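## Task

Plate C16 is poking out of slot 3 of plate hotel H1. Slide it in until it rests against the rear stop, so that it stays there without the robot holding it. Afterwards release it and move the gripper away.

## Robot and tools

Robot: one arm with six revolute joints and a two-finger gripper, working over a table. Plate hotel H1 has four slots numbered from the bottom (slot 1 lowest). Each job is to slide a plate that sticks out of its slot inward until it rests on the rear stop, then let go and pull the hand away so the plate stays seated without any contact. A move commanded as only a few millimetres may produce no visible motion. Occasionally an outside disturbance tugs a held part or nudges a loose one.

Scene frame: origin on the table surface beneath the arm's base, +z up, +y to the left when facing along +x. The base itself may be slightly tilted relative to the table. Arm commands, however, are not given in this frame: they are joint angles.

Tool execute_actions takes "actions", a list holding at most one item, plus an optional "pictures" boolean (images come by default). Three forms:
- Empty list {"actions": []}: issues nothing, just reports the current state.
- Motion {"actions": [{"rows": [[...]], "steps": N}]}: N is 1 to 15 control steps of 1/30 s each (default 15). "rows" holds 1 to 15 rows; row k is used on step k, and the final row repeats if rows run out. If the call is refused, nothing reaches the robot.
- Wait {"actions": [{"steps": N}]}: no new command; returns once N steps (max 300) have elapsed since the previous result, counting the time you spent replying.

Each row is exactly 7 numbers for the single arm, in this order: waist, shoulder, elbow, wrist pitch, wrist yaw, wrist roll (absolute target angles in radians, same convention as the Joint positions line), then gripper opening. Joint ranges: waist -2.880 to 2.880, shoulder 0.000 to 3.142, elbow 0.000 to 3.019, wrist pitch -1.693 to 1.571, wrist yaw -1.571 to 1.571, wrist roll -2.094 to 2.094. True limits may differ from these by up to 0.019 rad either way. A target beyond a limit by more than 0.019 rad that is also further out than the joint's last reported angle gets the call refused; a target past the true limit is clipped to that limit, and the result may then print "joint sent to its limit" (possibly referring to an earlier, still-running action). Absence of that message does not prove there is more room.

The opening is an absolute value from -1 (closed) to +1 (fully open, 0.094 m between pads). grip_measured reports the actual opening on that same scale; away from the extremes the fingers go to where grip_measured equals your number. To hold something, command roughly 0.03 below grip_measured (less for a lighter grip). Readings may carry a constant error of about 1 mm. Pad force tops out near 50 to 62 N (weaker on very thin parts), with a brief spike on contact. For pushing a plate, a closed or partly closed gripper used as a pusher is usually simplest.

Motion limits: per step each joint target is kept within a lead of its measured angle (waist 0.264, shoulder 0.32, elbow 0.276, wrist pitch 0.33, wrist yaw 0.186, wrist roll 0.522 rad), and all targets are scaled back if they would place the gripper over 70 mm from where it currently is. Distant targets therefore need several actions. Between calls the arm keeps heading for the last row sent, until it has nearly stopped or a step was HELD; only a new action makes it push further.

Result lines: Joint positions and Joint velocities list the six joints (rad, rad/s) and then the pad gap (m, m/s). "joint command not followed" means the clearance checker altered or blocked targets (mounting blocks and posts count as part of the arm). HELD marks steps where your row was not fully sent. MOTOR HOT appears from 85 °C; at 100 °C an OVER-TEMPERATURE FAULT drops the arm until it cools, so avoid holding loads for long. Heat partly carries into the next scene.

Cameras: cam_high (504x504, pinhole, fx=fy=558.361, cx 252.258, cy 251.479) gives an overview; cam_wrist (616x616, fisheye, fx about 215.5, center near 308,310, up to 95 degrees off axis) rides on the hand. zoom_image takes "camera" ("cam_high" or "cam_wrist") and "region" [x0, y0, x1, y1] in that camera's pixels from the top-left corner, at most 504 by 504, and returns a closer view of the latest image; use it to check how far the plate still protrudes.

finished_scene takes "scene", the number of the current scene; it is irreversible, reports success, and then gives the next task. Ending a reply without any tool call ends everything remaining. If resuming, first send an empty execute_actions to learn the current scene and task.

Avoid: knocking or placing anything off the table (ends the scene), dropping or slamming, hard impacts, and shoving very hard against the hotel. Push gently and in small increments, confirm seating visually, open and retract before finishing. Smooth, economical motion is preferred.

Each tool is called after "Emit:" in YAML: its name, and indented under it one key for each argument.

## Session

Emit:
execute_actions:
  actions: []

Scene clock: 0.00 s of 7200.00 s.
grip_measured=+1.000
Joint positions: [-1.703  2.121  1.435  1.287 -0.528  0.577  0.094]
Joint velocities: [-0.015 -0.005 -0.022 -0.012 -0.037  0.007  0.   ]
Motor temperatures (°C, as the motors report them): [23 23 23 21 23 22]

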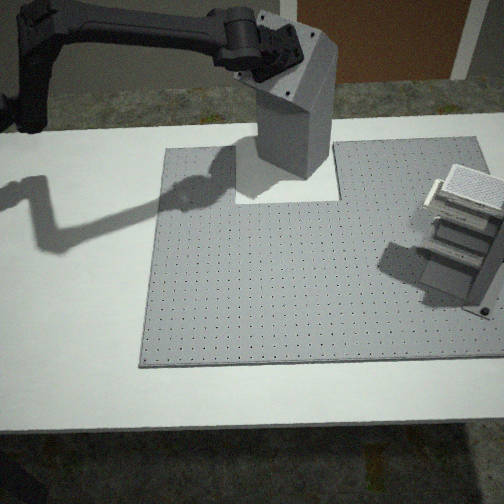

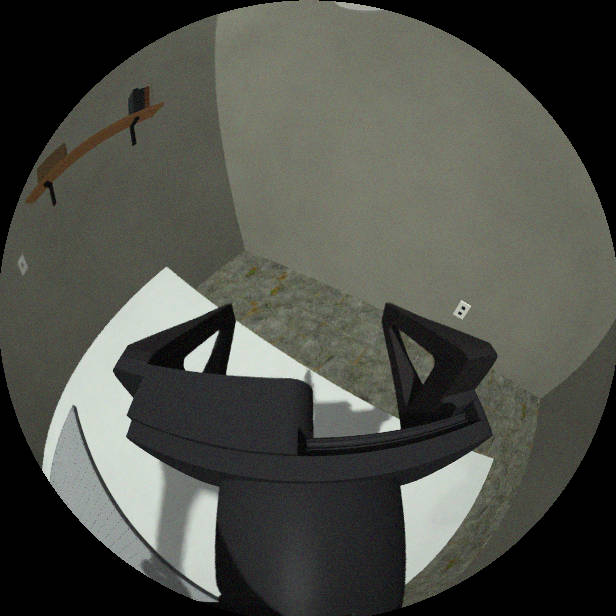

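Emit:
execute_actions:
  actions:
    - {"rows":[[0,1.6,1.435,0.3,0,0,-1]],"steps":15}
  pictures: false

Emit:
execute_actions:
  actions:
    - {"steps":90}

Scene clock: 8.80 s of 7200.00 s.
grip_measured=-0.998
Joint positions: [-1.466  1.861  1.431  0.904 -0.129  0.283  0.   ]
Joint velocities: [ 0.679 -0.708  0.007 -0.857  0.623 -0.447 -0.001]
Motor temperatures (°C, as the motors report them): [23 25 24 22 23 22]
Steps of this call (steps 1 to 90: nothing new was sent; then 5.30 s passed at rest; steps 91 to 105: all 15 steps of this action). Readings (joint positions):
91: [-1.699 2.116 1.435 1.276 -0.505 0.559]
92: [-1.695 2.109 1.432 1.247 -0.476 0.533]
94: [-1.674 2.086 1.431 1.193 -0.422 0.484]
98: [-1.611 2.016 1.431 1.087 -0.314 0.398]
105: the state above

Scene clock: 11.80 s of 7200.00 s.
grip_measured=-0.998
Joint positions: [ 0.003  1.617  1.431  0.317 -0.002  0.015  0.   ]
Joint velocities: [-0.015 -0.015  0.012 -0.002  0.051 -0.066 -0.   ]
Motor temperatures (°C, as the motors report them): [23 25 24 22 23 22]
Steps of this call (steps 1 to 75: the robot went on to your last target; steps 76 to 90: nothing new was sent). Readings (joint positions):
1: [-1.443 1.838 1.431 0.876 -0.108 0.269]
2: [-1.419 1.815 1.431 0.846 -0.089 0.254]
4: [-1.368 1.771 1.431 0.782 -0.060 0.226]
8: [-1.248 1.697 1.431 0.640 -0.026 0.176]
90: the state above
The arm was judged still, so your last target was given up. Only a new action makes it travel on or press farther. Fingers that are still opening or closing keep moving.

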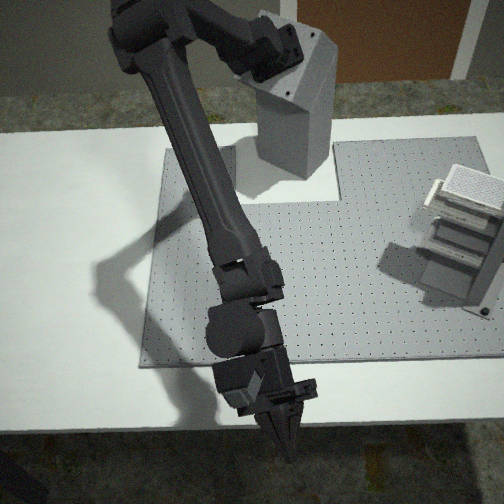

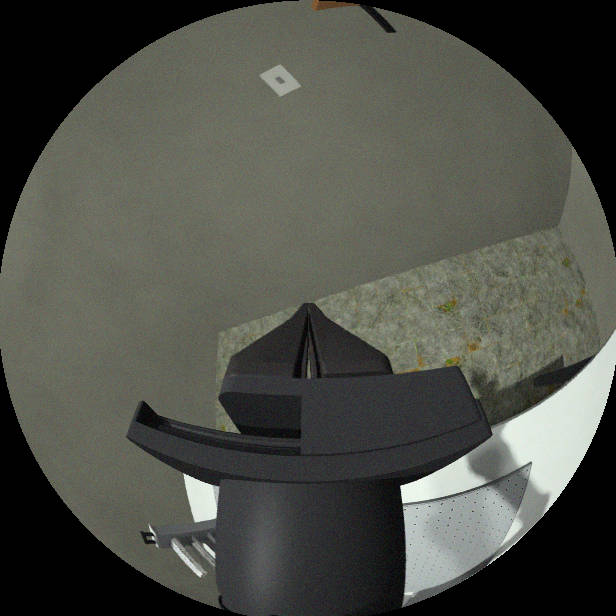

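Emit:
execute_actions:
  actions:
    - {"rows":[[0.8,2.2,1.2,0.3,0,0,-1]],"steps":15}
  pictures: false

Emit:
execute_actions:
  actions:
    - {"steps":60}

Scene clock: 17.63 s of 7200.00 s.
grip_measured=-0.998
Joint positions: [ 0.176  1.715  1.327  0.317 -0.002  0.015  0.   ]
Joint velocities: [ 0.474  0.347 -0.164 -0.007 -0.066  0.022 -0.   ]
Motor temperatures (°C, as the motors report them): [23 26 25 22 23 22]
Steps of this call (steps 1 to 90: nothing new was sent; then 2.33 s passed at rest; steps 91 to 105: all 15 steps of this action). Readings (joint positions):
91: [0.005 1.618 1.428 0.317 -0.002 0.015]
92: [0.009 1.618 1.423 0.317 -0.002 0.015]
94: [0.024 1.622 1.408 0.317 -0.002 0.015]
98: [0.072 1.645 1.375 0.317 -0.002 0.015]
105: the state above

Scene clock: 19.63 s of 7200.00 s.
grip_measured=-0.998
Joint positions: [ 0.823  2.16   1.225  0.32  -0.002  0.001  0.   ]
Joint velocities: [-0.005 -0.005 -0.012  0.007  0.022  0.022  0.001]
Motor temperatures (°C, as the motors report them): [24 26 25 22 23 22]
Steps of this call (steps 1 to 60: the robot went on to your last target). Readings (joint positions):
1: [0.192 1.728 1.321 0.317 -0.002 0.015]
2: [0.209 1.740 1.316 0.317 -0.002 0.015]
4: [0.242 1.766 1.306 0.317 -0.002 0.015]
8: [0.310 1.822 1.291 0.317 -0.002 0.015]
60: the state above
The arm was judged still, so your last target was given up. Only a new action makes it travel on or press farther. Fingers that are still opening or closing keep moving.

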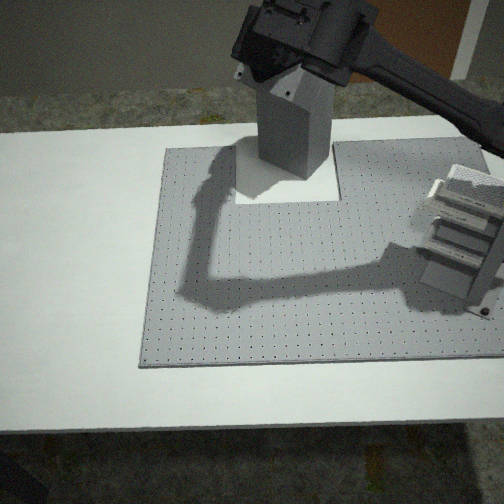

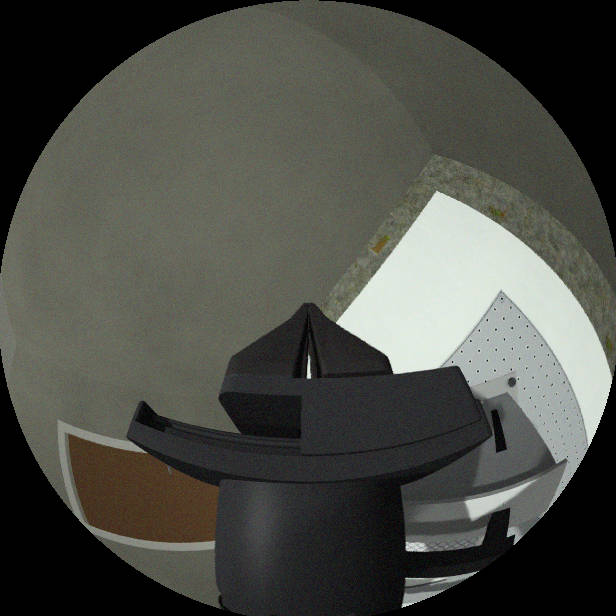

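Emit:
execute_actions:
  actions:
    - {"rows":[[0.8,1.7,1.4,0.3,0,0,-1]],"steps":15}
  pictures: false

Emit:
execute_actions:
  actions:
    - {"rows":[[-0.1,1.7,1.0,0.3,0,0,-1]],"steps":15}
  pictures: false

Emit:
execute_actions:
  actions:
    - {"steps":60}

Scene clock: 28.07 s of 7200.00 s.
grip_measured=-0.998
Joint positions: [ 0.823  1.933  1.232  0.32  -0.002  0.001  0.   ]
Joint velocities: [-0.005 -0.571  0.076  0.002 -0.007 -0.037 -0.   ]
Motor temperatures (°C, as the motors report them): [24 25 25 21 23 22]
Steps of this call (steps 1 to 90: nothing new was sent; then 4.93 s passed at rest; steps 91 to 105: all 15 steps of this action). Readings (joint positions):
91: [0.823 2.156 1.226 0.320 -0.002 0.001]
92: [0.823 2.151 1.226 0.320 -0.002 0.001]
94: [0.823 2.132 1.227 0.320 -0.002 0.001]
98: [0.823 2.070 1.227 0.320 -0.002 0.001]
105: the state above

Scene clock: 28.57 s of 7200.00 s.
grip_measured=-0.998
Joint positions: [ 0.436  1.733  1.054  0.32  -0.005  0.001  0.   ]
Joint velocities: [-1.089 -0.005 -0.183  0.007  0.022  0.037 -0.001]
Motor temperatures (°C, as the motors report them): [24 25 25 21 23 22]
Steps of this call (steps 1 to 15: all 15 steps of this action). Readings (joint positions):
1: [0.819 1.912 1.227 0.320 -0.003 0.001]
2: [0.813 1.885 1.212 0.320 -0.005 0.001]
4: [0.781 1.830 1.170 0.320 -0.005 0.001]
8: [0.676 1.758 1.105 0.320 -0.005 0.001]
15: the state above

Scene clock: 30.57 s of 7200.00 s.
grip_measured=-0.998
Joint positions: [-0.099  1.722  1.007  0.316  0.002  0.001  0.   ]
Joint velocities: [ 0.015 -0.005 -0.007 -0.012  0.007  0.095  0.   ]
Motor temperatures (°C, as the motors report them): [24 26 25 21 23 22]
Steps of this call (steps 1 to 30: the robot went on to your last target; steps 31 to 60: nothing new was sent). Readings (joint positions):
1: [0.399 1.733 1.049 0.320 -0.005 0.001]
2: [0.362 1.733 1.045 0.320 -0.005 0.001]
4: [0.288 1.733 1.039 0.320 -0.005 0.001]
8: [0.139 1.733 1.033 0.320 -0.005 0.001]
60: the state above
The arm was judged still, so your last target was given up. Only a new action makes it travel on or press farther. Fingers that are still opening or closing keep moving.

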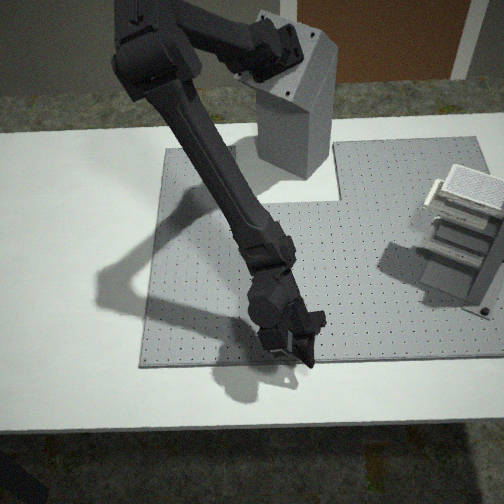

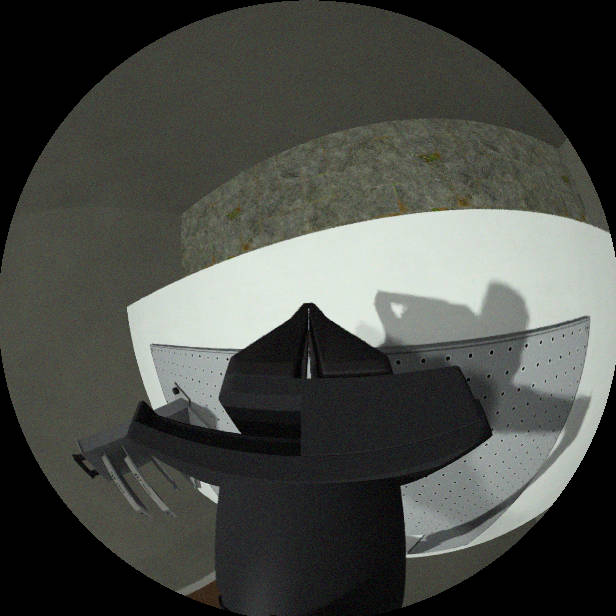

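Emit:
execute_actions:
  actions:
    - {"rows":[[0.45,1.7,0.85,0.6,0,0,-1]],"steps":15}
  pictures: false

Emit:
execute_actions:
  actions:
    - {"steps":40}

Scene clock: 39.23 s of 7200.00 s.
grip_measured=-0.998
Joint positions: [0.406 1.72  0.872 0.56  0.002 0.001 0.   ]
Joint velocities: [ 1.177 -0.005 -0.125  0.32  -0.066 -0.095  0.001]
Motor temperatures (°C, as the motors report them): [24 26 24 21 23 22]
Steps of this call (steps 1 to 90: nothing new was sent; then 5.17 s passed at rest; steps 91 to 105: all 15 steps of this action). Readings (joint positions):
91: [-0.093 1.722 1.001 0.334 0.004 0.001]
92: [-0.082 1.721 0.986 0.373 0.006 0.001]
94: [-0.034 1.720 0.952 0.431 0.006 0.001]
98: [0.111 1.720 0.903 0.492 0.006 0.001]
105: the state above

Scene clock: 40.57 s of 7200.00 s.
grip_measured=-0.998
Joint positions: [ 0.458  1.72   0.859  0.578 -0.002  0.001  0.   ]
Joint velocities: [-0.005 -0.005 -0.002  0.002 -0.007  0.022  0.   ]
Motor temperatures (°C, as the motors report them): [24 26 24 22 23 22]
Steps of this call (steps 1 to 30: the robot went on to your last target; steps 31 to 40: nothing new was sent). Readings (joint positions):
1: [0.442 1.720 0.868 0.568 -0.001 0.001]
2: [0.470 1.720 0.866 0.573 -0.003 0.001]
4: [0.497 1.720 0.861 0.576 -0.005 0.001]
8: [0.480 1.720 0.859 0.577 -0.004 0.001]
40: the state above
The arm was judged still, so your last target was given up. Only a new action makes it travel on or press farther. Fingers that are still opening or closing keep moving.

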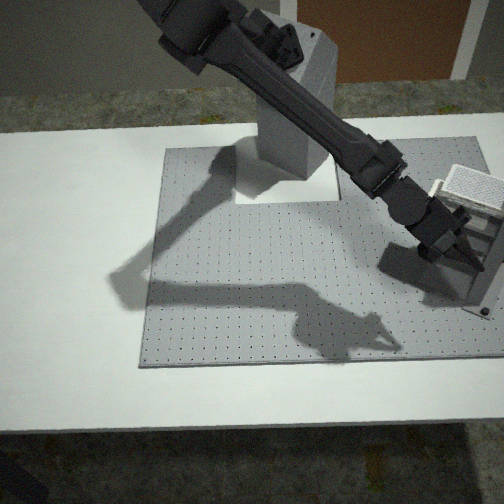

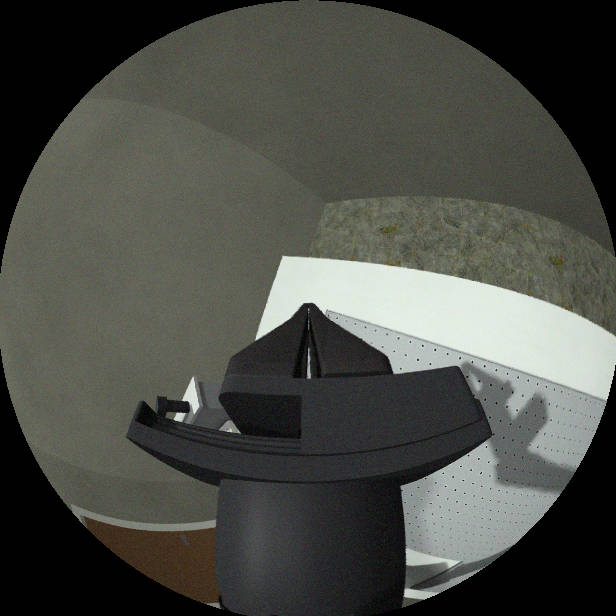

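Emit:
execute_actions:
  actions:
    - {"rows":[[0.45,1.3,0.4,0.7,0,0,-1]],"steps":15}
  pictures: false

Emit:
execute_actions:
  actions:
    - {"steps":40}

Scene clock: 51.23 s of 7200.00 s.
grip_measured=-0.998
Joint positions: [ 0.458  1.277  0.389  0.679 -0.002  0.001  0.   ]
Joint velocities: [-0.015  0.103 -0.002 -0.002  0.037  0.022 -0.001]
Motor temperatures (°C, as the motors report them): [24 26 24 22 23 22]
Steps of this call (steps 1 to 90: nothing new was sent; then 7.17 s passed at rest; steps 91 to 105: all 15 steps of this action). Readings (joint positions):
91: [0.458 1.709 0.846 0.586 -0.002 0.001]
92: [0.458 1.681 0.807 0.602 -0.002 0.001]
94: [0.458 1.582 0.696 0.623 -0.002 0.001]
98: [0.458 1.341 0.459 0.667 -0.002 0.001]
105: the state above

Scene clock: 52.57 s of 7200.00 s.
grip_measured=-0.998
Joint positions: [ 0.458  1.281  0.389  0.679 -0.002  0.001  0.   ]
Joint velocities: [-0.005 -0.005 -0.007 -0.017  0.051 -0.037  0.   ]
Motor temperatures (°C, as the motors report them): [24 26 24 22 23 22]
Steps of this call (steps 1 to 15: the robot went on to your last target; steps 16 to 40: nothing new was sent). Readings (joint positions):
1: [0.458 1.279 0.389 0.679 -0.002 0.001]
2: [0.458 1.281 0.389 0.679 -0.002 0.001]
4: [0.458 1.281 0.389 0.679 -0.002 0.001]
8: [0.458 1.281 0.389 0.679 -0.002 0.001]
40: the state above
The arm was judged still, so your last target was given up. Only a new action makes it travel on or press farther. Fingers that are still opening or closing keep moving.

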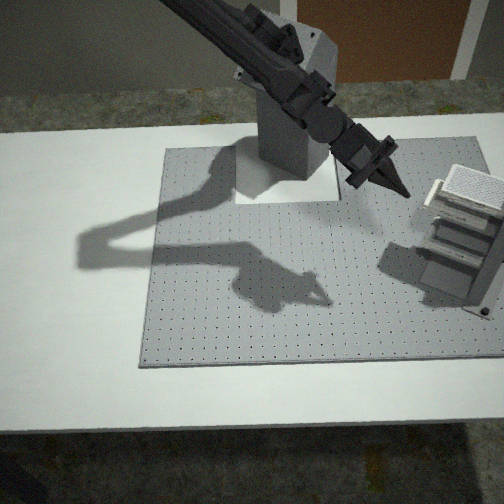

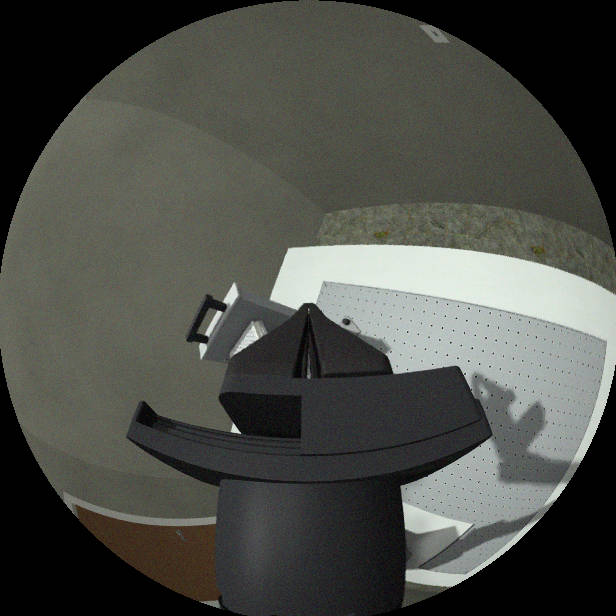

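Emit:
execute_actions:
  actions:
    - {"rows":[[0.45,1.3,0.4,0.0,0,0,-1]],"steps":15}
  pictures: false

Emit:
execute_actions:
  actions:
    - {"steps":30}

Scene clock: 57.30 s of 7200.00 s.
grip_measured=-0.998
Joint positions: [ 0.458  1.29   0.393  0.015 -0.002  0.001  0.   ]
Joint velocities: [-0.015 -0.005  0.002  0.002 -0.022 -0.037 -0.   ]
Motor temperatures (°C, as the motors report them): [24 25 24 22 23 22]
Steps of this call (steps 1 to 90: nothing new was sent; then 1.23 s passed at rest; steps 91 to 105: all 15 steps of this action). Readings (joint positions):
91: [0.458 1.280 0.392 0.633 -0.002 0.001]
92: [0.458 1.277 0.403 0.531 -0.002 0.001]
94: [0.458 1.277 0.409 0.330 -0.002 0.001]
98: [0.458 1.287 0.397 0.051 -0.002 0.001]
105: the state above

Scene clock: 58.30 s of 7200.00 s.
grip_measured=-0.998
Joint positions: [ 0.458  1.29   0.393  0.015 -0.002  0.001  0.   ]
Joint velocities: [ 0.005 -0.005 -0.012  0.002 -0.007 -0.007 -0.   ]
Motor temperatures (°C, as the motors report them): [24 25 24 22 23 22]
Steps of this call (steps 1 to 15: the robot went on to your last target; steps 16 to 30: nothing new was sent). Readings (joint positions):
1: [0.458 1.290 0.393 0.015 -0.002 0.001]
2: [0.458 1.290 0.393 0.015 -0.002 0.001]
4: [0.458 1.290 0.393 0.015 -0.002 0.001]
8: [0.458 1.290 0.393 0.015 -0.002 0.001]
30: the state above
The arm was judged still, so your last target was given up. Only a new action makes it travel on or press farther. Fingers that are still opening or closing keep moving.

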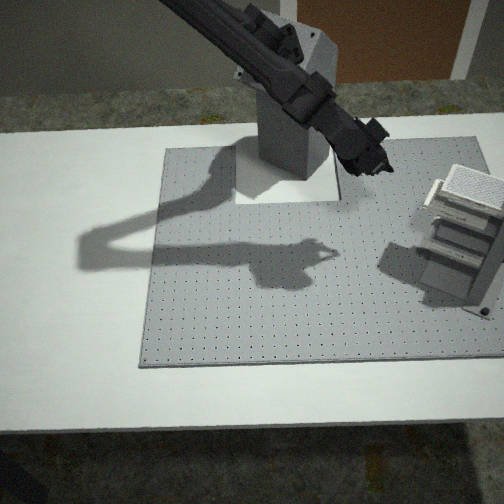

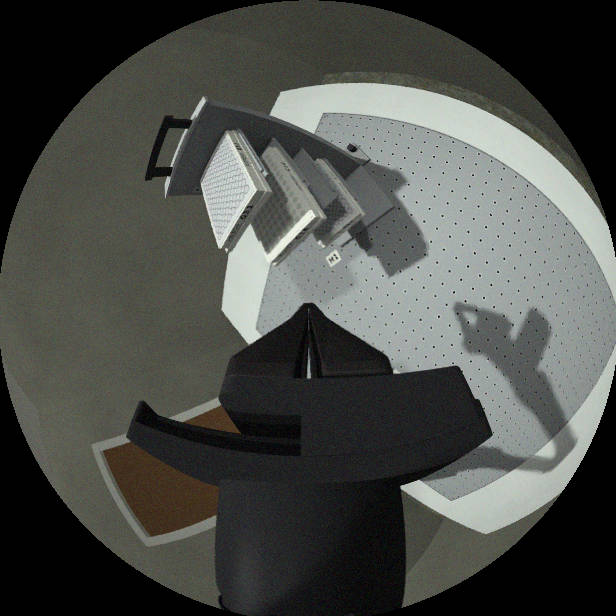

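Emit:
execute_actions:
  actions:
    - {"rows":[[0.47,1.45,0.55,0.1,0,0,-1]],"steps":15}
  pictures: false

Emit:
execute_actions:
  actions:
    - {"steps":30}

Scene clock: 68.73 s of 7200.00 s.
grip_measured=-0.998
Joint positions: [ 0.46   1.452  0.555  0.09  -0.002  0.001  0.   ]
Joint velocities: [-0.005 -0.015 -0.002  0.007 -0.007 -0.007 -0.   ]
Motor temperatures (°C, as the motors report them): [23 25 24 22 24 22]
Steps of this call (steps 1 to 90: nothing new was sent; then 6.93 s passed at rest; steps 91 to 105: all 15 steps of this action). Readings (joint positions):
91: [0.458 1.300 0.400 0.022 -0.002 0.001]
92: [0.458 1.330 0.421 0.036 -0.002 0.001]
94: [0.459 1.406 0.486 0.061 -0.002 0.001]
98: [0.460 1.453 0.555 0.086 -0.002 0.001]
105: the state above

Scene clock: 69.73 s of 7200.00 s.
grip_measured=-0.998
Joint positions: [ 0.46   1.452  0.555  0.09  -0.002  0.001  0.   ]
Joint velocities: [-0.005 -0.005  0.002 -0.007 -0.037 -0.037  0.   ]
Motor temperatures (°C, as the motors report them): [24 25 24 22 24 22]
Steps of this call (steps 1 to 15: the robot went on to your last target; steps 16 to 30: nothing new was sent). Readings (joint positions):
1: [0.460 1.452 0.555 0.090 -0.002 0.001]
2: [0.460 1.452 0.555 0.090 -0.002 0.001]
4: [0.460 1.452 0.555 0.090 -0.002 0.001]
8: [0.460 1.452 0.555 0.090 -0.002 0.001]
30: the state above
The arm was judged still, so your last target was given up. Only a new action makes it travel on or press farther. Fingers that are still opening or closing keep moving.

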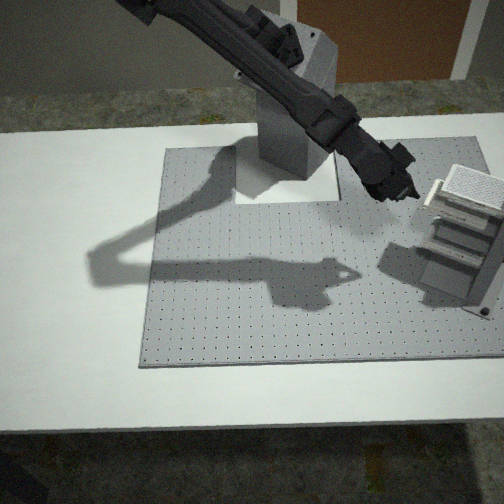

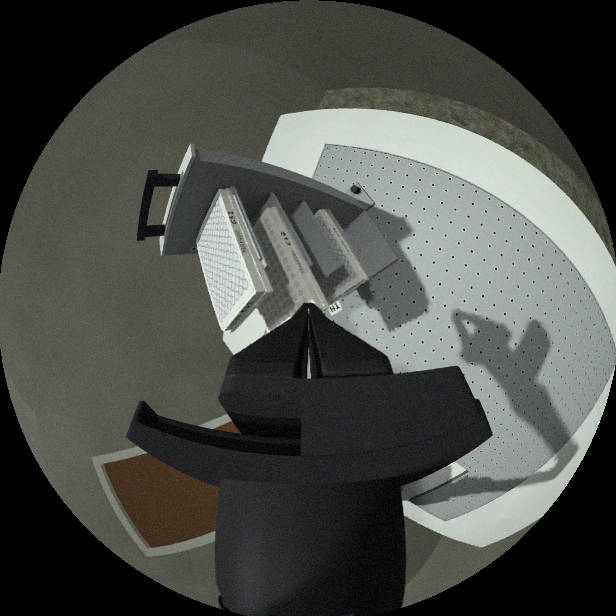

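Emit:
execute_actions:
  actions:
    - {"rows":[[0.42,1.5,0.48,0.05,0,0,-1]],"steps":15}
  pictures: false

Emit:
execute_actions:
  actions:
    - {"steps":30}

Scene clock: 86.77 s of 7200.00 s.
grip_measured=-0.998
Joint positions: [ 0.429  1.489  0.474  0.059 -0.002  0.001  0.   ]
Joint velocities: [ 0.005  0.005  0.032  0.012 -0.081 -0.066  0.001]
Motor temperatures (°C, as the motors report them): [24 25 24 22 24 22]
Steps of this call (steps 1 to 90: nothing new was sent; then 13.53 s passed at rest; steps 91 to 105: all 15 steps of this action). Readings (joint positions):
91: [0.459 1.453 0.550 0.089 -0.002 0.001]
92: [0.454 1.454 0.542 0.087 -0.002 0.001]
94: [0.440 1.463 0.512 0.078 -0.002 0.001]
98: [0.429 1.486 0.476 0.061 -0.002 0.001]
105: the state above

Scene clock: 87.77 s of 7200.00 s.
grip_measured=-0.998
Joint positions: [ 0.429  1.489  0.474  0.059 -0.002  0.001  0.   ]
Joint velocities: [-0.005 -0.005  0.002 -0.007  0.022  0.007  0.001]
Motor temperatures (°C, as the motors report them): [24 25 24 22 24 22]
Steps of this call (steps 1 to 15: the robot went on to your last target; steps 16 to 30: nothing new was sent). Readings (joint positions):
1: [0.429 1.489 0.474 0.059 -0.002 0.001]
2: [0.429 1.489 0.474 0.059 -0.002 0.001]
4: [0.429 1.489 0.474 0.059 -0.002 0.001]
8: [0.429 1.489 0.474 0.059 -0.002 0.001]
30: the state above
The arm was judged still, so your last target was given up. Only a new action makes it travel on or press farther. Fingers that are still opening or closing keep moving.

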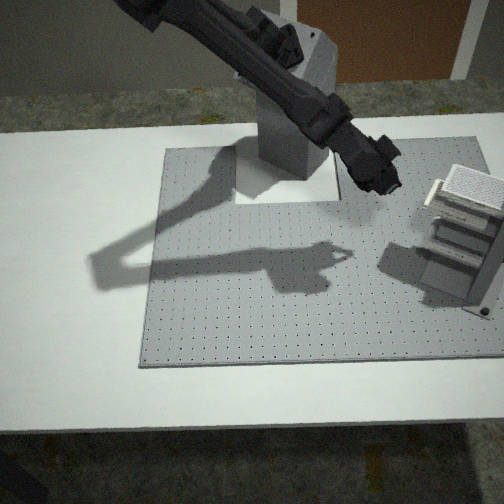

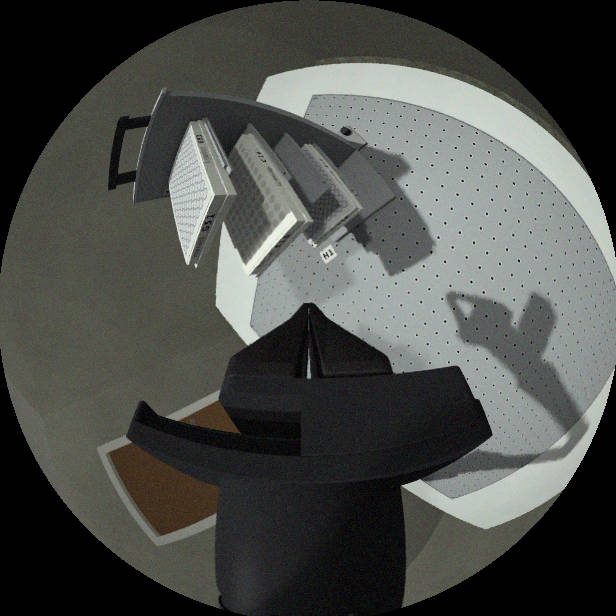

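Emit:
execute_actions:
  actions:
    - {"rows":[[0.47,1.62,0.59,0.05,0,0,-1]],"steps":15}
  pictures: false

Emit:
execute_actions:
  actions:
    - {"steps":30}

Scene clock: 95.57 s of 7200.00 s.
grip_measured=-0.998
Joint positions: [ 0.466  1.616  0.591  0.058 -0.001  0.001  0.   ]
Joint velocities: [-0.005  0.005  0.002  0.017 -0.081  0.095 -0.   ]
Motor temperatures (°C, as the motors report them): [24 25 24 22 24 22]
Steps of this call (steps 1 to 90: nothing new was sent; then 4.30 s passed at rest; steps 91 to 105: all 15 steps of this action). Readings (joint positions):
91: [0.432 1.497 0.481 0.058 -0.002 0.001]
92: [0.437 1.519 0.499 0.058 -0.001 0.001]
94: [0.453 1.577 0.549 0.058 -0.001 0.001]
98: [0.466 1.616 0.591 0.058 -0.001 0.001]
105: the state above

Scene clock: 96.57 s of 7200.00 s.
grip_measured=-0.998
Joint positions: [ 0.466  1.616  0.591  0.058 -0.001  0.001  0.   ]
Joint velocities: [-0.015  0.005 -0.022 -0.007  0.037  0.007 -0.001]
Motor temperatures (°C, as the motors report them): [24 25 24 22 24 22]
Steps of this call (steps 1 to 15: the robot went on to your last target; steps 16 to 30: nothing new was sent). Readings (joint positions):
1: [0.466 1.616 0.591 0.058 -0.001 0.001]
2: [0.466 1.616 0.591 0.058 -0.001 0.001]
4: [0.466 1.616 0.591 0.058 -0.001 0.001]
8: [0.466 1.616 0.591 0.058 -0.001 0.001]
30: the state above
The arm was judged still, so your last target was given up. Only a new action makes it travel on or press farther. Fingers that are still opening or closing keep moving.

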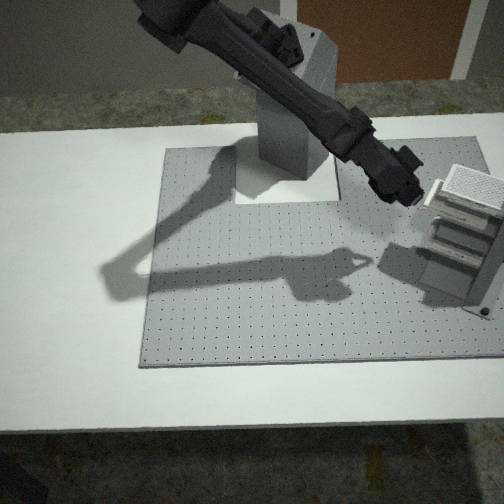

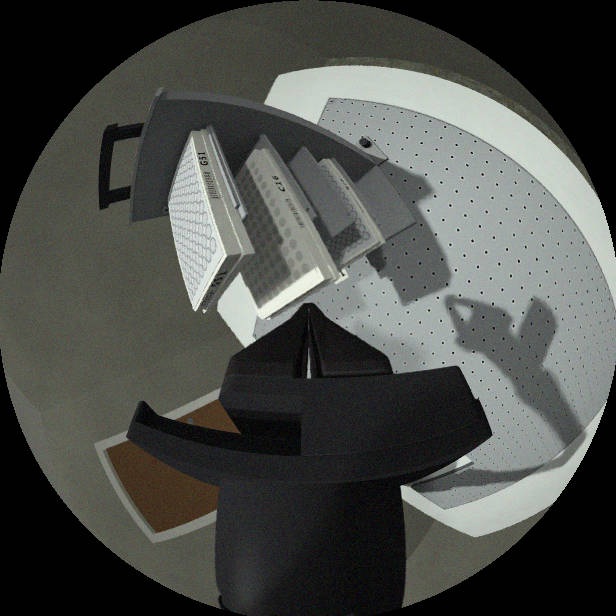

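Looks aligned. Continue in the same direction.

Emit:
execute_actions:
  actions:
    - {"rows":[[0.49,1.67,0.635,0.05,0,0,-1],[0.49,1.67,0.635,0.05,0,0,-1],[0.49,1.67,0.635,0.05,0,0,-1],[0.49,1.67,0.635,0.05,0,0,-1],[0.49,1.67,0.635,0.05,0,0,-1],[0.51,1.72,0.68,0.05,0,0,-1],[0.51,1.72,0.68,0.05,0,0,-1],[0.51,1.72,0.68,0.05,0,0,-1],[0.51,1.72,0.68,0.05,0,0,-1],[0.51,1.72,0.68,0.05,0,0,-1],[0.53,1.77,0.725,0.05,0,0,-1]],"steps":15}
  pictures: false

Emit:
execute_actions:
  actions:
    - {"steps":30}

Scene clock: 106.00 s of 7200.00 s.
grip_measured=-0.999
Joint positions: [0.514 1.744 0.688 0.053 0.004 0.001 0.   ]
Joint velocities: [ 0.054  0.23   0.085 -0.007 -0.022  0.007 -0.001]
Motor temperatures (°C, as the motors report them): [24 25 24 21 24 22]
Steps of this call (steps 1 to 90: nothing new was sent; then 5.93 s passed at rest; steps 91 to 105: all 15 steps of this action). Readings (joint positions):
91: [0.467 1.618 0.593 0.058 -0.001 0.001]
92: [0.469 1.624 0.598 0.058 -0.001 0.001]
94: [0.476 1.640 0.611 0.058 -0.001 0.001]
98: [0.492 1.677 0.645 0.058 -0.001 0.001]
105: the state above

Scene clock: 107.00 s of 7200.00 s.
grip_measured=-0.999
Joint positions: [0.517 1.754 0.69  0.053 0.004 0.001 0.   ]
Joint velocities: [ 0.005  0.005 -0.007  0.007 -0.022  0.051 -0.001]
Motor temperatures (°C, as the motors report them): [24 25 24 21 24 22]
Steps of this call (steps 1 to 15: the robot went on to your last target; steps 16 to 30: nothing new was sent). Readings (joint positions):
1: [0.515 1.750 0.689 0.053 0.004 0.001]
2: [0.516 1.753 0.689 0.053 0.004 0.001]
4: [0.517 1.754 0.690 0.053 0.004 0.001]
8: [0.517 1.754 0.690 0.053 0.004 0.001]
30: the state above
The arm was judged still, so your last target was given up. Only a new action makes it travel on or press farther. Fingers that are still opening or closing keep moving.

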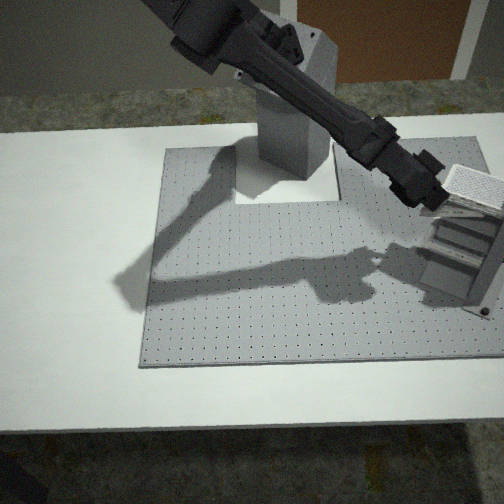

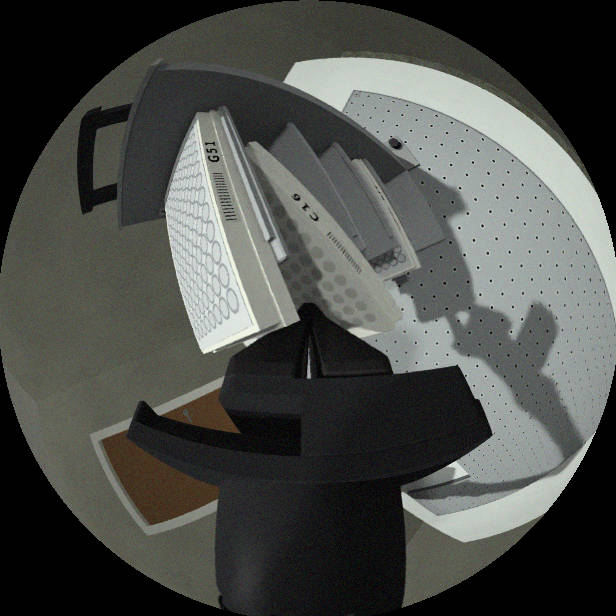

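Tip landed on top and tilted the plate. Back off.

Emit:
execute_actions:
  actions:
    - {"rows":[[0.47,1.6,0.59,0.05,0,0,-1]],"steps":15}
  pictures: false

Emit:
execute_actions:
  actions:
    - {"steps":30}

Scene clock: 111.13 s of 7200.00 s.
grip_measured=-0.999
Joint positions: [0.478 1.591 0.589 0.053 0.002 0.001 0.   ]
Joint velocities: [-0.005 -0.005 -0.017 -0.012 -0.066 -0.022 -0.   ]
Motor temperatures (°C, as the motors report them): [24 25 24 21 24 22]
Steps of this call (steps 1 to 90: nothing new was sent; then 0.63 s passed at rest; steps 91 to 105: all 15 steps of this action). Readings (joint positions):
91: [0.515 1.746 0.682 0.053 0.003 0.001]
92: [0.510 1.723 0.661 0.053 0.002 0.001]
94: [0.494 1.654 0.610 0.053 0.002 0.001]
98: [0.478 1.591 0.588 0.053 0.002 0.001]
105: the state above

Scene clock: 112.13 s of 7200.00 s.
grip_measured=-0.999
Joint positions: [0.478 1.591 0.589 0.053 0.002 0.001 0.   ]
Joint velocities: [ 0.005 -0.015 -0.012  0.007 -0.051  0.007 -0.001]
Motor temperatures (°C, as the motors report them): [24 25 24 21 24 22]
Steps of this call (steps 1 to 15: the robot went on to your last target; steps 16 to 30: nothing new was sent). Readings (joint positions):
1: [0.478 1.591 0.589 0.053 0.002 0.001]
2: [0.478 1.591 0.589 0.053 0.002 0.001]
4: [0.478 1.591 0.589 0.053 0.002 0.001]
8: [0.478 1.591 0.589 0.053 0.002 0.001]
30: the state above
The arm was judged still, so your last target was given up. Only a new action makes it travel on or press farther. Fingers that are still opening or closing keep moving.

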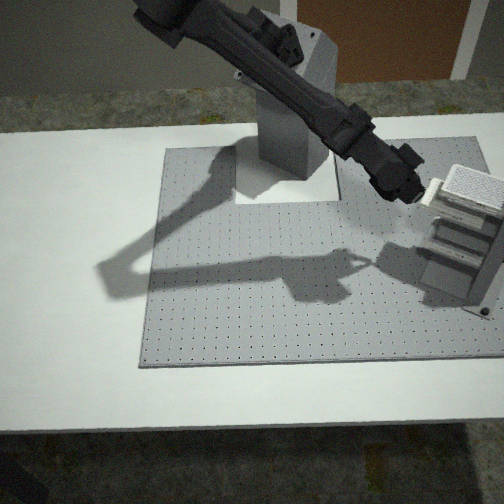

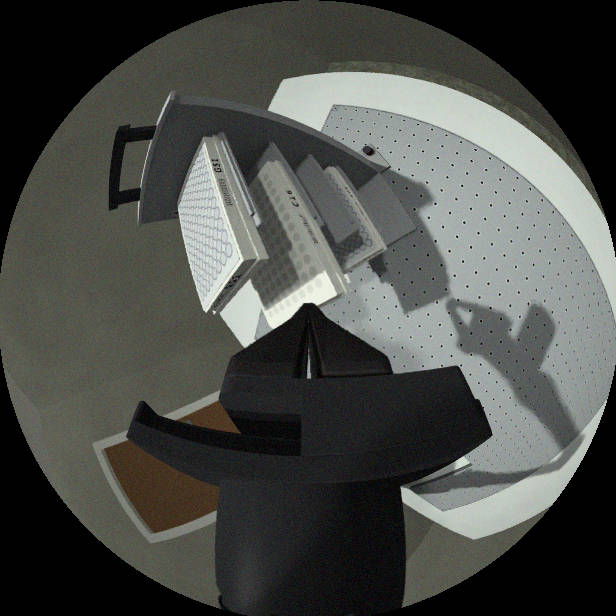

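Emit:
execute_actions:
  actions:
    - {"rows":[[0.41,1.52,0.5,0.05,0,0,-1],[0.41,1.52,0.5,0.05,0,0,-1],[0.41,1.52,0.5,0.05,0,0,-1],[0.41,1.52,0.5,0.05,0,0,-1],[0.41,1.52,0.5,0.05,0,0,-1],[0.41,1.52,0.5,0.05,0,0,-1],[0.41,1.52,0.5,0.05,0,0,-1],[0.41,1.58,0.47,0.1,0,0,-1]],"steps":15}
  pictures: false

Emit:
execute_actions:
  actions:
    - {"rows":[[0.44,1.65,0.54,0.1,0,0,-1]],"steps":15}
  pictures: false

Emit:
execute_actions:
  actions:
    - {"steps":20}

Scene clock: 120.57 s of 7200.00 s.
grip_measured=-0.999
Joint positions: [ 0.414  1.563  0.474  0.08  -0.001  0.001  0.   ]
Joint velocities: [ 0.005  0.005 -0.046 -0.007 -0.022  0.022 -0.001]
Motor temperatures (°C, as the motors report them): [24 25 24 21 24 22]
Steps of this call (steps 1 to 90: nothing new was sent; then 4.93 s passed at rest; steps 91 to 105: all 15 steps of this action). Readings (joint positions):
91: [0.475 1.587 0.583 0.053 -0.000 0.001]
92: [0.465 1.575 0.569 0.053 -0.001 0.001]
94: [0.437 1.545 0.528 0.053 -0.001 0.001]
98: [0.414 1.530 0.494 0.058 -0.001 0.001]
105: the state above

Scene clock: 121.07 s of 7200.00 s.
grip_measured=-0.999
Joint positions: [ 0.433  1.638  0.536  0.085 -0.001  0.001  0.   ]
Joint velocities: [-0.005 -0.005 -0.002 -0.007  0.007 -0.081 -0.   ]
Motor temperatures (°C, as the motors report them): [24 25 24 21 24 22]
Steps of this call (steps 1 to 15: all 15 steps of this action). Readings (joint positions):
1: [0.415 1.568 0.477 0.080 -0.001 0.001]
2: [0.417 1.581 0.486 0.080 -0.001 0.001]
4: [0.426 1.616 0.513 0.080 -0.001 0.001]
8: [0.433 1.638 0.536 0.084 -0.001 0.001]
15: the state above

Scene clock: 121.73 s of 7200.00 s.
grip_measured=-0.999
Joint positions: [ 0.433  1.638  0.536  0.085 -0.001  0.001  0.   ]
Joint velocities: [-0.005 -0.005 -0.012 -0.007 -0.051  0.051  0.   ]
Motor temperatures (°C, as the motors report them): [24 25 24 21 24 22]
Steps of this call (steps 1 to 15: the robot went on to your last target; steps 16 to 20: nothing new was sent). Readings (joint positions):
1: [0.433 1.638 0.536 0.085 -0.001 0.001]
2: [0.433 1.638 0.536 0.085 -0.001 0.001]
4: [0.433 1.638 0.536 0.085 -0.001 0.001]
8: [0.433 1.638 0.536 0.085 -0.001 0.001]
20: the state above
The arm was judged still, so your last target was given up. Only a new action makes it travel on or press farther. Fingers that are still opening or closing keep moving.

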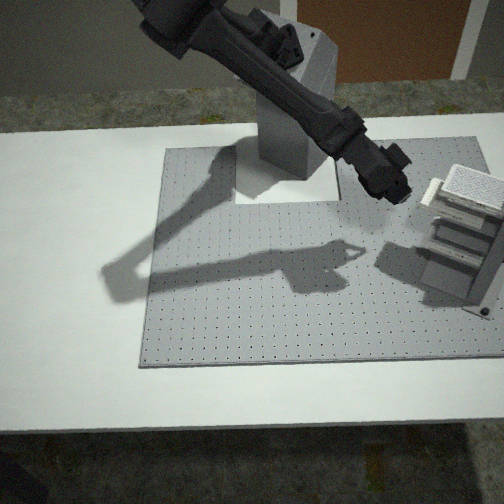

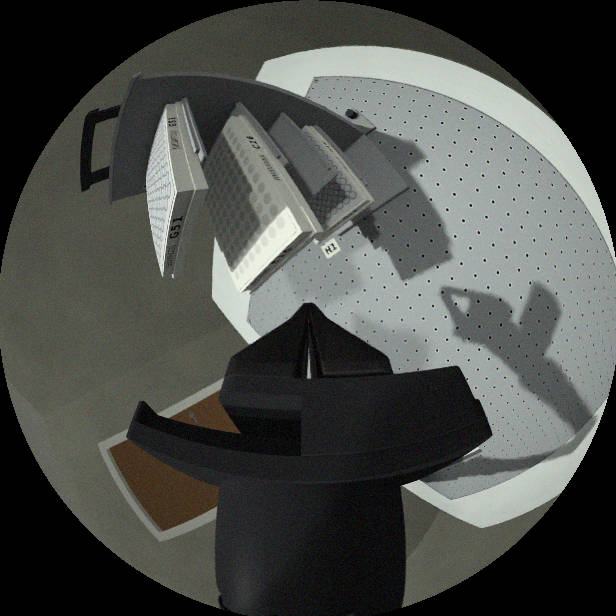

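Emit:
execute_actions:
  actions:
    - {"rows":[[0.46,1.70,0.59,0.1,0,0,-1],[0.46,1.70,0.59,0.1,0,0,-1],[0.46,1.70,0.59,0.1,0,0,-1],[0.46,1.70,0.59,0.1,0,0,-1],[0.46,1.70,0.59,0.1,0,0,-1],[0.46,1.70,0.59,0.1,0,0,-1],[0.46,1.70,0.59,0.1,0,0,-1],[0.48,1.75,0.64,0.1,0,0,-1]],"steps":15}
  pictures: false

Emit:
execute_actions:
  actions:
    - {"steps":20}

Scene clock: 128.83 s of 7200.00 s.
grip_measured=-0.999
Joint positions: [ 0.473  1.733  0.633  0.085 -0.001  0.001  0.   ]
Joint velocities: [-0.005 -0.005  0.007 -0.002 -0.051 -0.007 -0.   ]
Motor temperatures (°C, as the motors report them): [24 25 24 22 24 22]
Steps of this call (steps 1 to 90: nothing new was sent; then 3.60 s passed at rest; steps 91 to 105: all 15 steps of this action). Readings (joint positions):
91: [0.434 1.641 0.538 0.085 -0.001 0.001]
92: [0.437 1.649 0.545 0.085 -0.001 0.001]
94: [0.446 1.669 0.565 0.085 -0.001 0.001]
98: [0.455 1.686 0.587 0.085 -0.001 0.001]
105: the state above

Scene clock: 129.50 s of 7200.00 s.
grip_measured=-0.999
Joint positions: [ 0.473  1.733  0.633  0.085 -0.001  0.001  0.   ]
Joint velocities: [-0.005 -0.005  0.007  0.002  0.022 -0.081  0.   ]
Motor temperatures (°C, as the motors report them): [24 25 24 22 24 22]
Steps of this call (steps 1 to 15: the robot went on to your last target; steps 16 to 20: nothing new was sent). Readings (joint positions):
1: [0.473 1.733 0.633 0.085 -0.001 0.001]
2: [0.473 1.733 0.633 0.085 -0.001 0.001]
4: [0.473 1.733 0.633 0.085 -0.001 0.001]
8: [0.473 1.733 0.633 0.085 -0.001 0.001]
20: the state above
The arm was judged still, so your last target was given up. Only a new action makes it travel on or press farther. Fingers that are still opening or closing keep moving.

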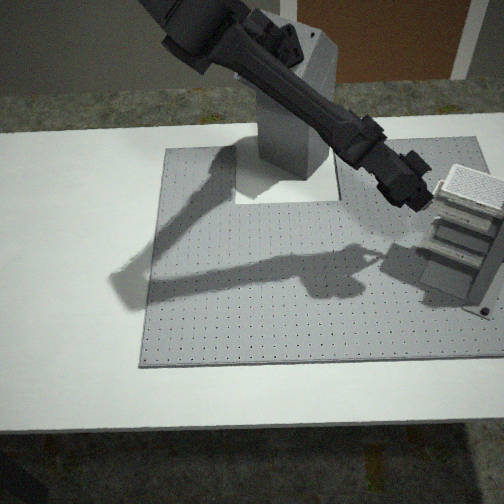

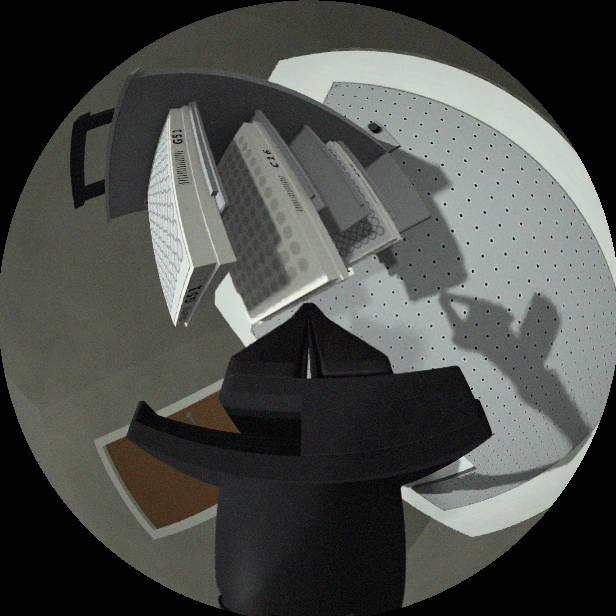

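Pushing works. Continue.

Emit:
execute_actions:
  actions:
    - {"rows":[[0.50,1.80,0.69,0.1,0,0,-1],[0.50,1.80,0.69,0.1,0,0,-1],[0.50,1.80,0.69,0.1,0,0,-1],[0.50,1.80,0.69,0.1,0,0,-1],[0.50,1.80,0.69,0.1,0,0,-1],[0.50,1.80,0.69,0.1,0,0,-1],[0.50,1.80,0.69,0.1,0,0,-1],[0.52,1.85,0.74,0.1,0,0,-1]],"steps":15}
  pictures: false

Emit:
execute_actions:
  actions:
    - {"steps":20}

Scene clock: 134.10 s of 7200.00 s.
grip_measured=-0.999
Joint positions: [0.501 1.839 0.701 0.085 0.007 0.001 0.   ]
Joint velocities: [ 0.024  0.005 -0.017  0.002 -0.022 -0.007 -0.   ]
Motor temperatures (°C, as the motors report them): [24 25 24 22 24 22]
Steps of this call (steps 1 to 90: nothing new was sent; then 1.10 s passed at rest; steps 91 to 105: all 15 steps of this action). Readings (joint positions):
91: [0.474 1.736 0.635 0.085 -0.001 0.001]
92: [0.477 1.744 0.643 0.085 -0.001 0.001]
94: [0.484 1.767 0.664 0.085 -0.001 0.001]
98: [0.493 1.786 0.682 0.085 -0.000 0.001]
105: the state above

Scene clock: 134.77 s of 7200.00 s.
grip_measured=-0.999
Joint positions: [0.502 1.839 0.701 0.085 0.007 0.001 0.   ]
Joint velocities: [ 0.005 -0.015  0.017  0.007 -0.051 -0.037  0.001]
Motor temperatures (°C, as the motors report them): [24 25 24 22 24 22]
Steps of this call (steps 1 to 15: the robot went on to your last target; steps 16 to 20: nothing new was sent). Readings (joint positions):
1: [0.502 1.839 0.701 0.085 0.007 0.001]
2: [0.502 1.839 0.701 0.085 0.007 0.001]
4: [0.502 1.839 0.701 0.085 0.007 0.001]
8: [0.502 1.839 0.701 0.085 0.007 0.001]
20: the state above
The arm was judged still, so your last target was given up. Only a new action makes it travel on or press farther. Fingers that are still opening or closing keep moving.

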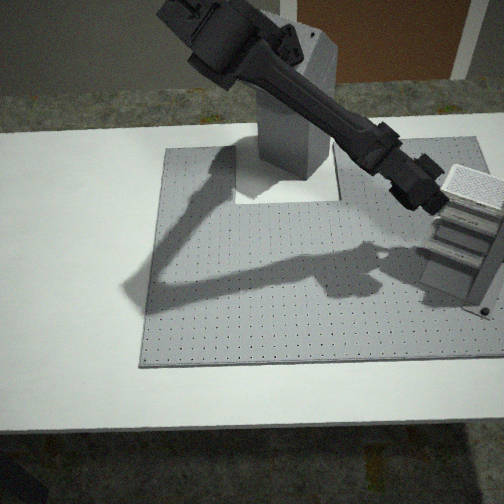

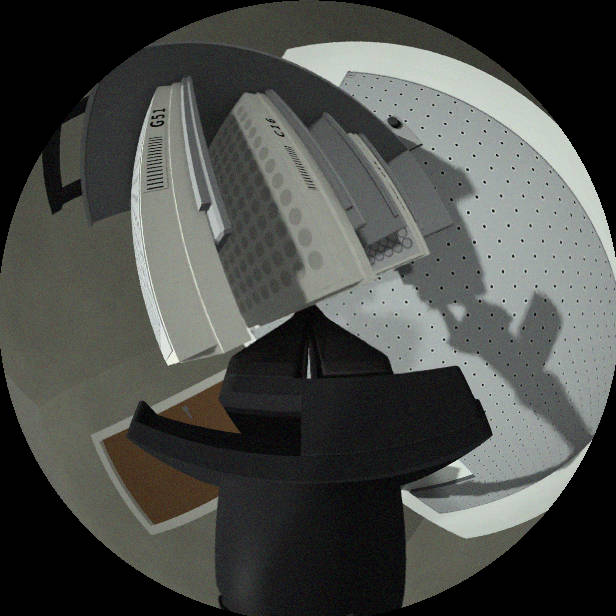

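Blocked at the stop. Retreat.

Emit:
execute_actions:
  actions:
    - {"rows":[[0.41,1.58,0.47,0.1,0,0,-1]],"steps":15}

Emit:
finished_scene:
  scene: 1

Scene clock: 139.33 s of 7200.00 s.
grip_measured=-0.999
Joint positions: [0.41  1.558 0.462 0.091 0.002 0.001 0.   ]
Joint velocities: [-0.005  0.005 -0.022  0.002 -0.051 -0.11  -0.   ]
Motor temperatures (°C, as the motors report them): [24 25 24 22 24 22]
Steps of this call (steps 1 to 90: nothing new was sent; then 1.07 s passed at rest; steps 91 to 105: all 15 steps of this action). Readings (joint positions):
91: [0.498 1.828 0.688 0.087 0.005 0.001]
92: [0.490 1.796 0.655 0.091 0.002 0.001]
94: [0.457 1.689 0.555 0.091 0.002 0.001]
98: [0.410 1.557 0.456 0.091 0.002 0.001]
105: the state above

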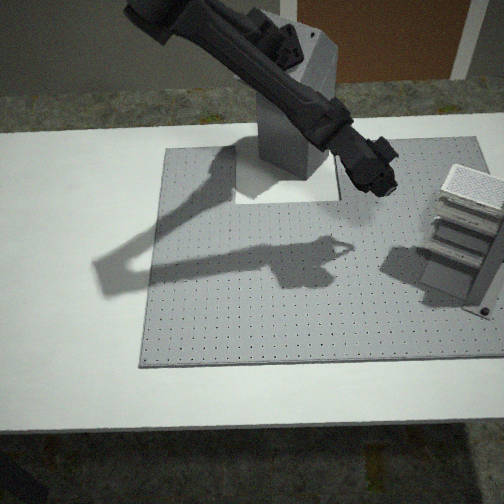

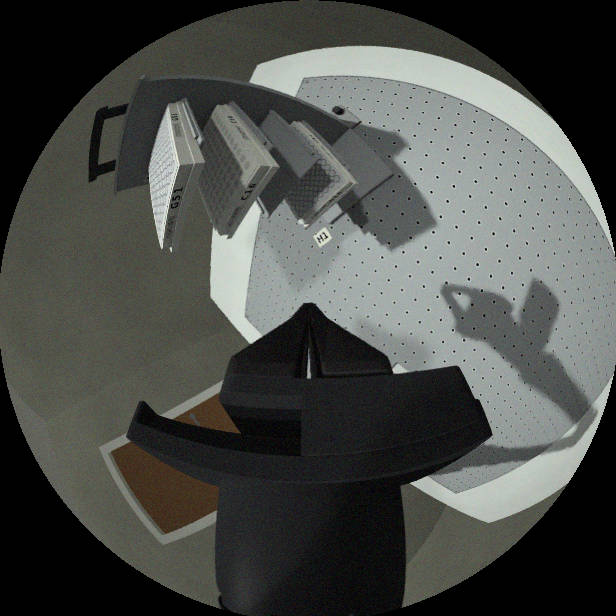

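The scene is finished: the task was done.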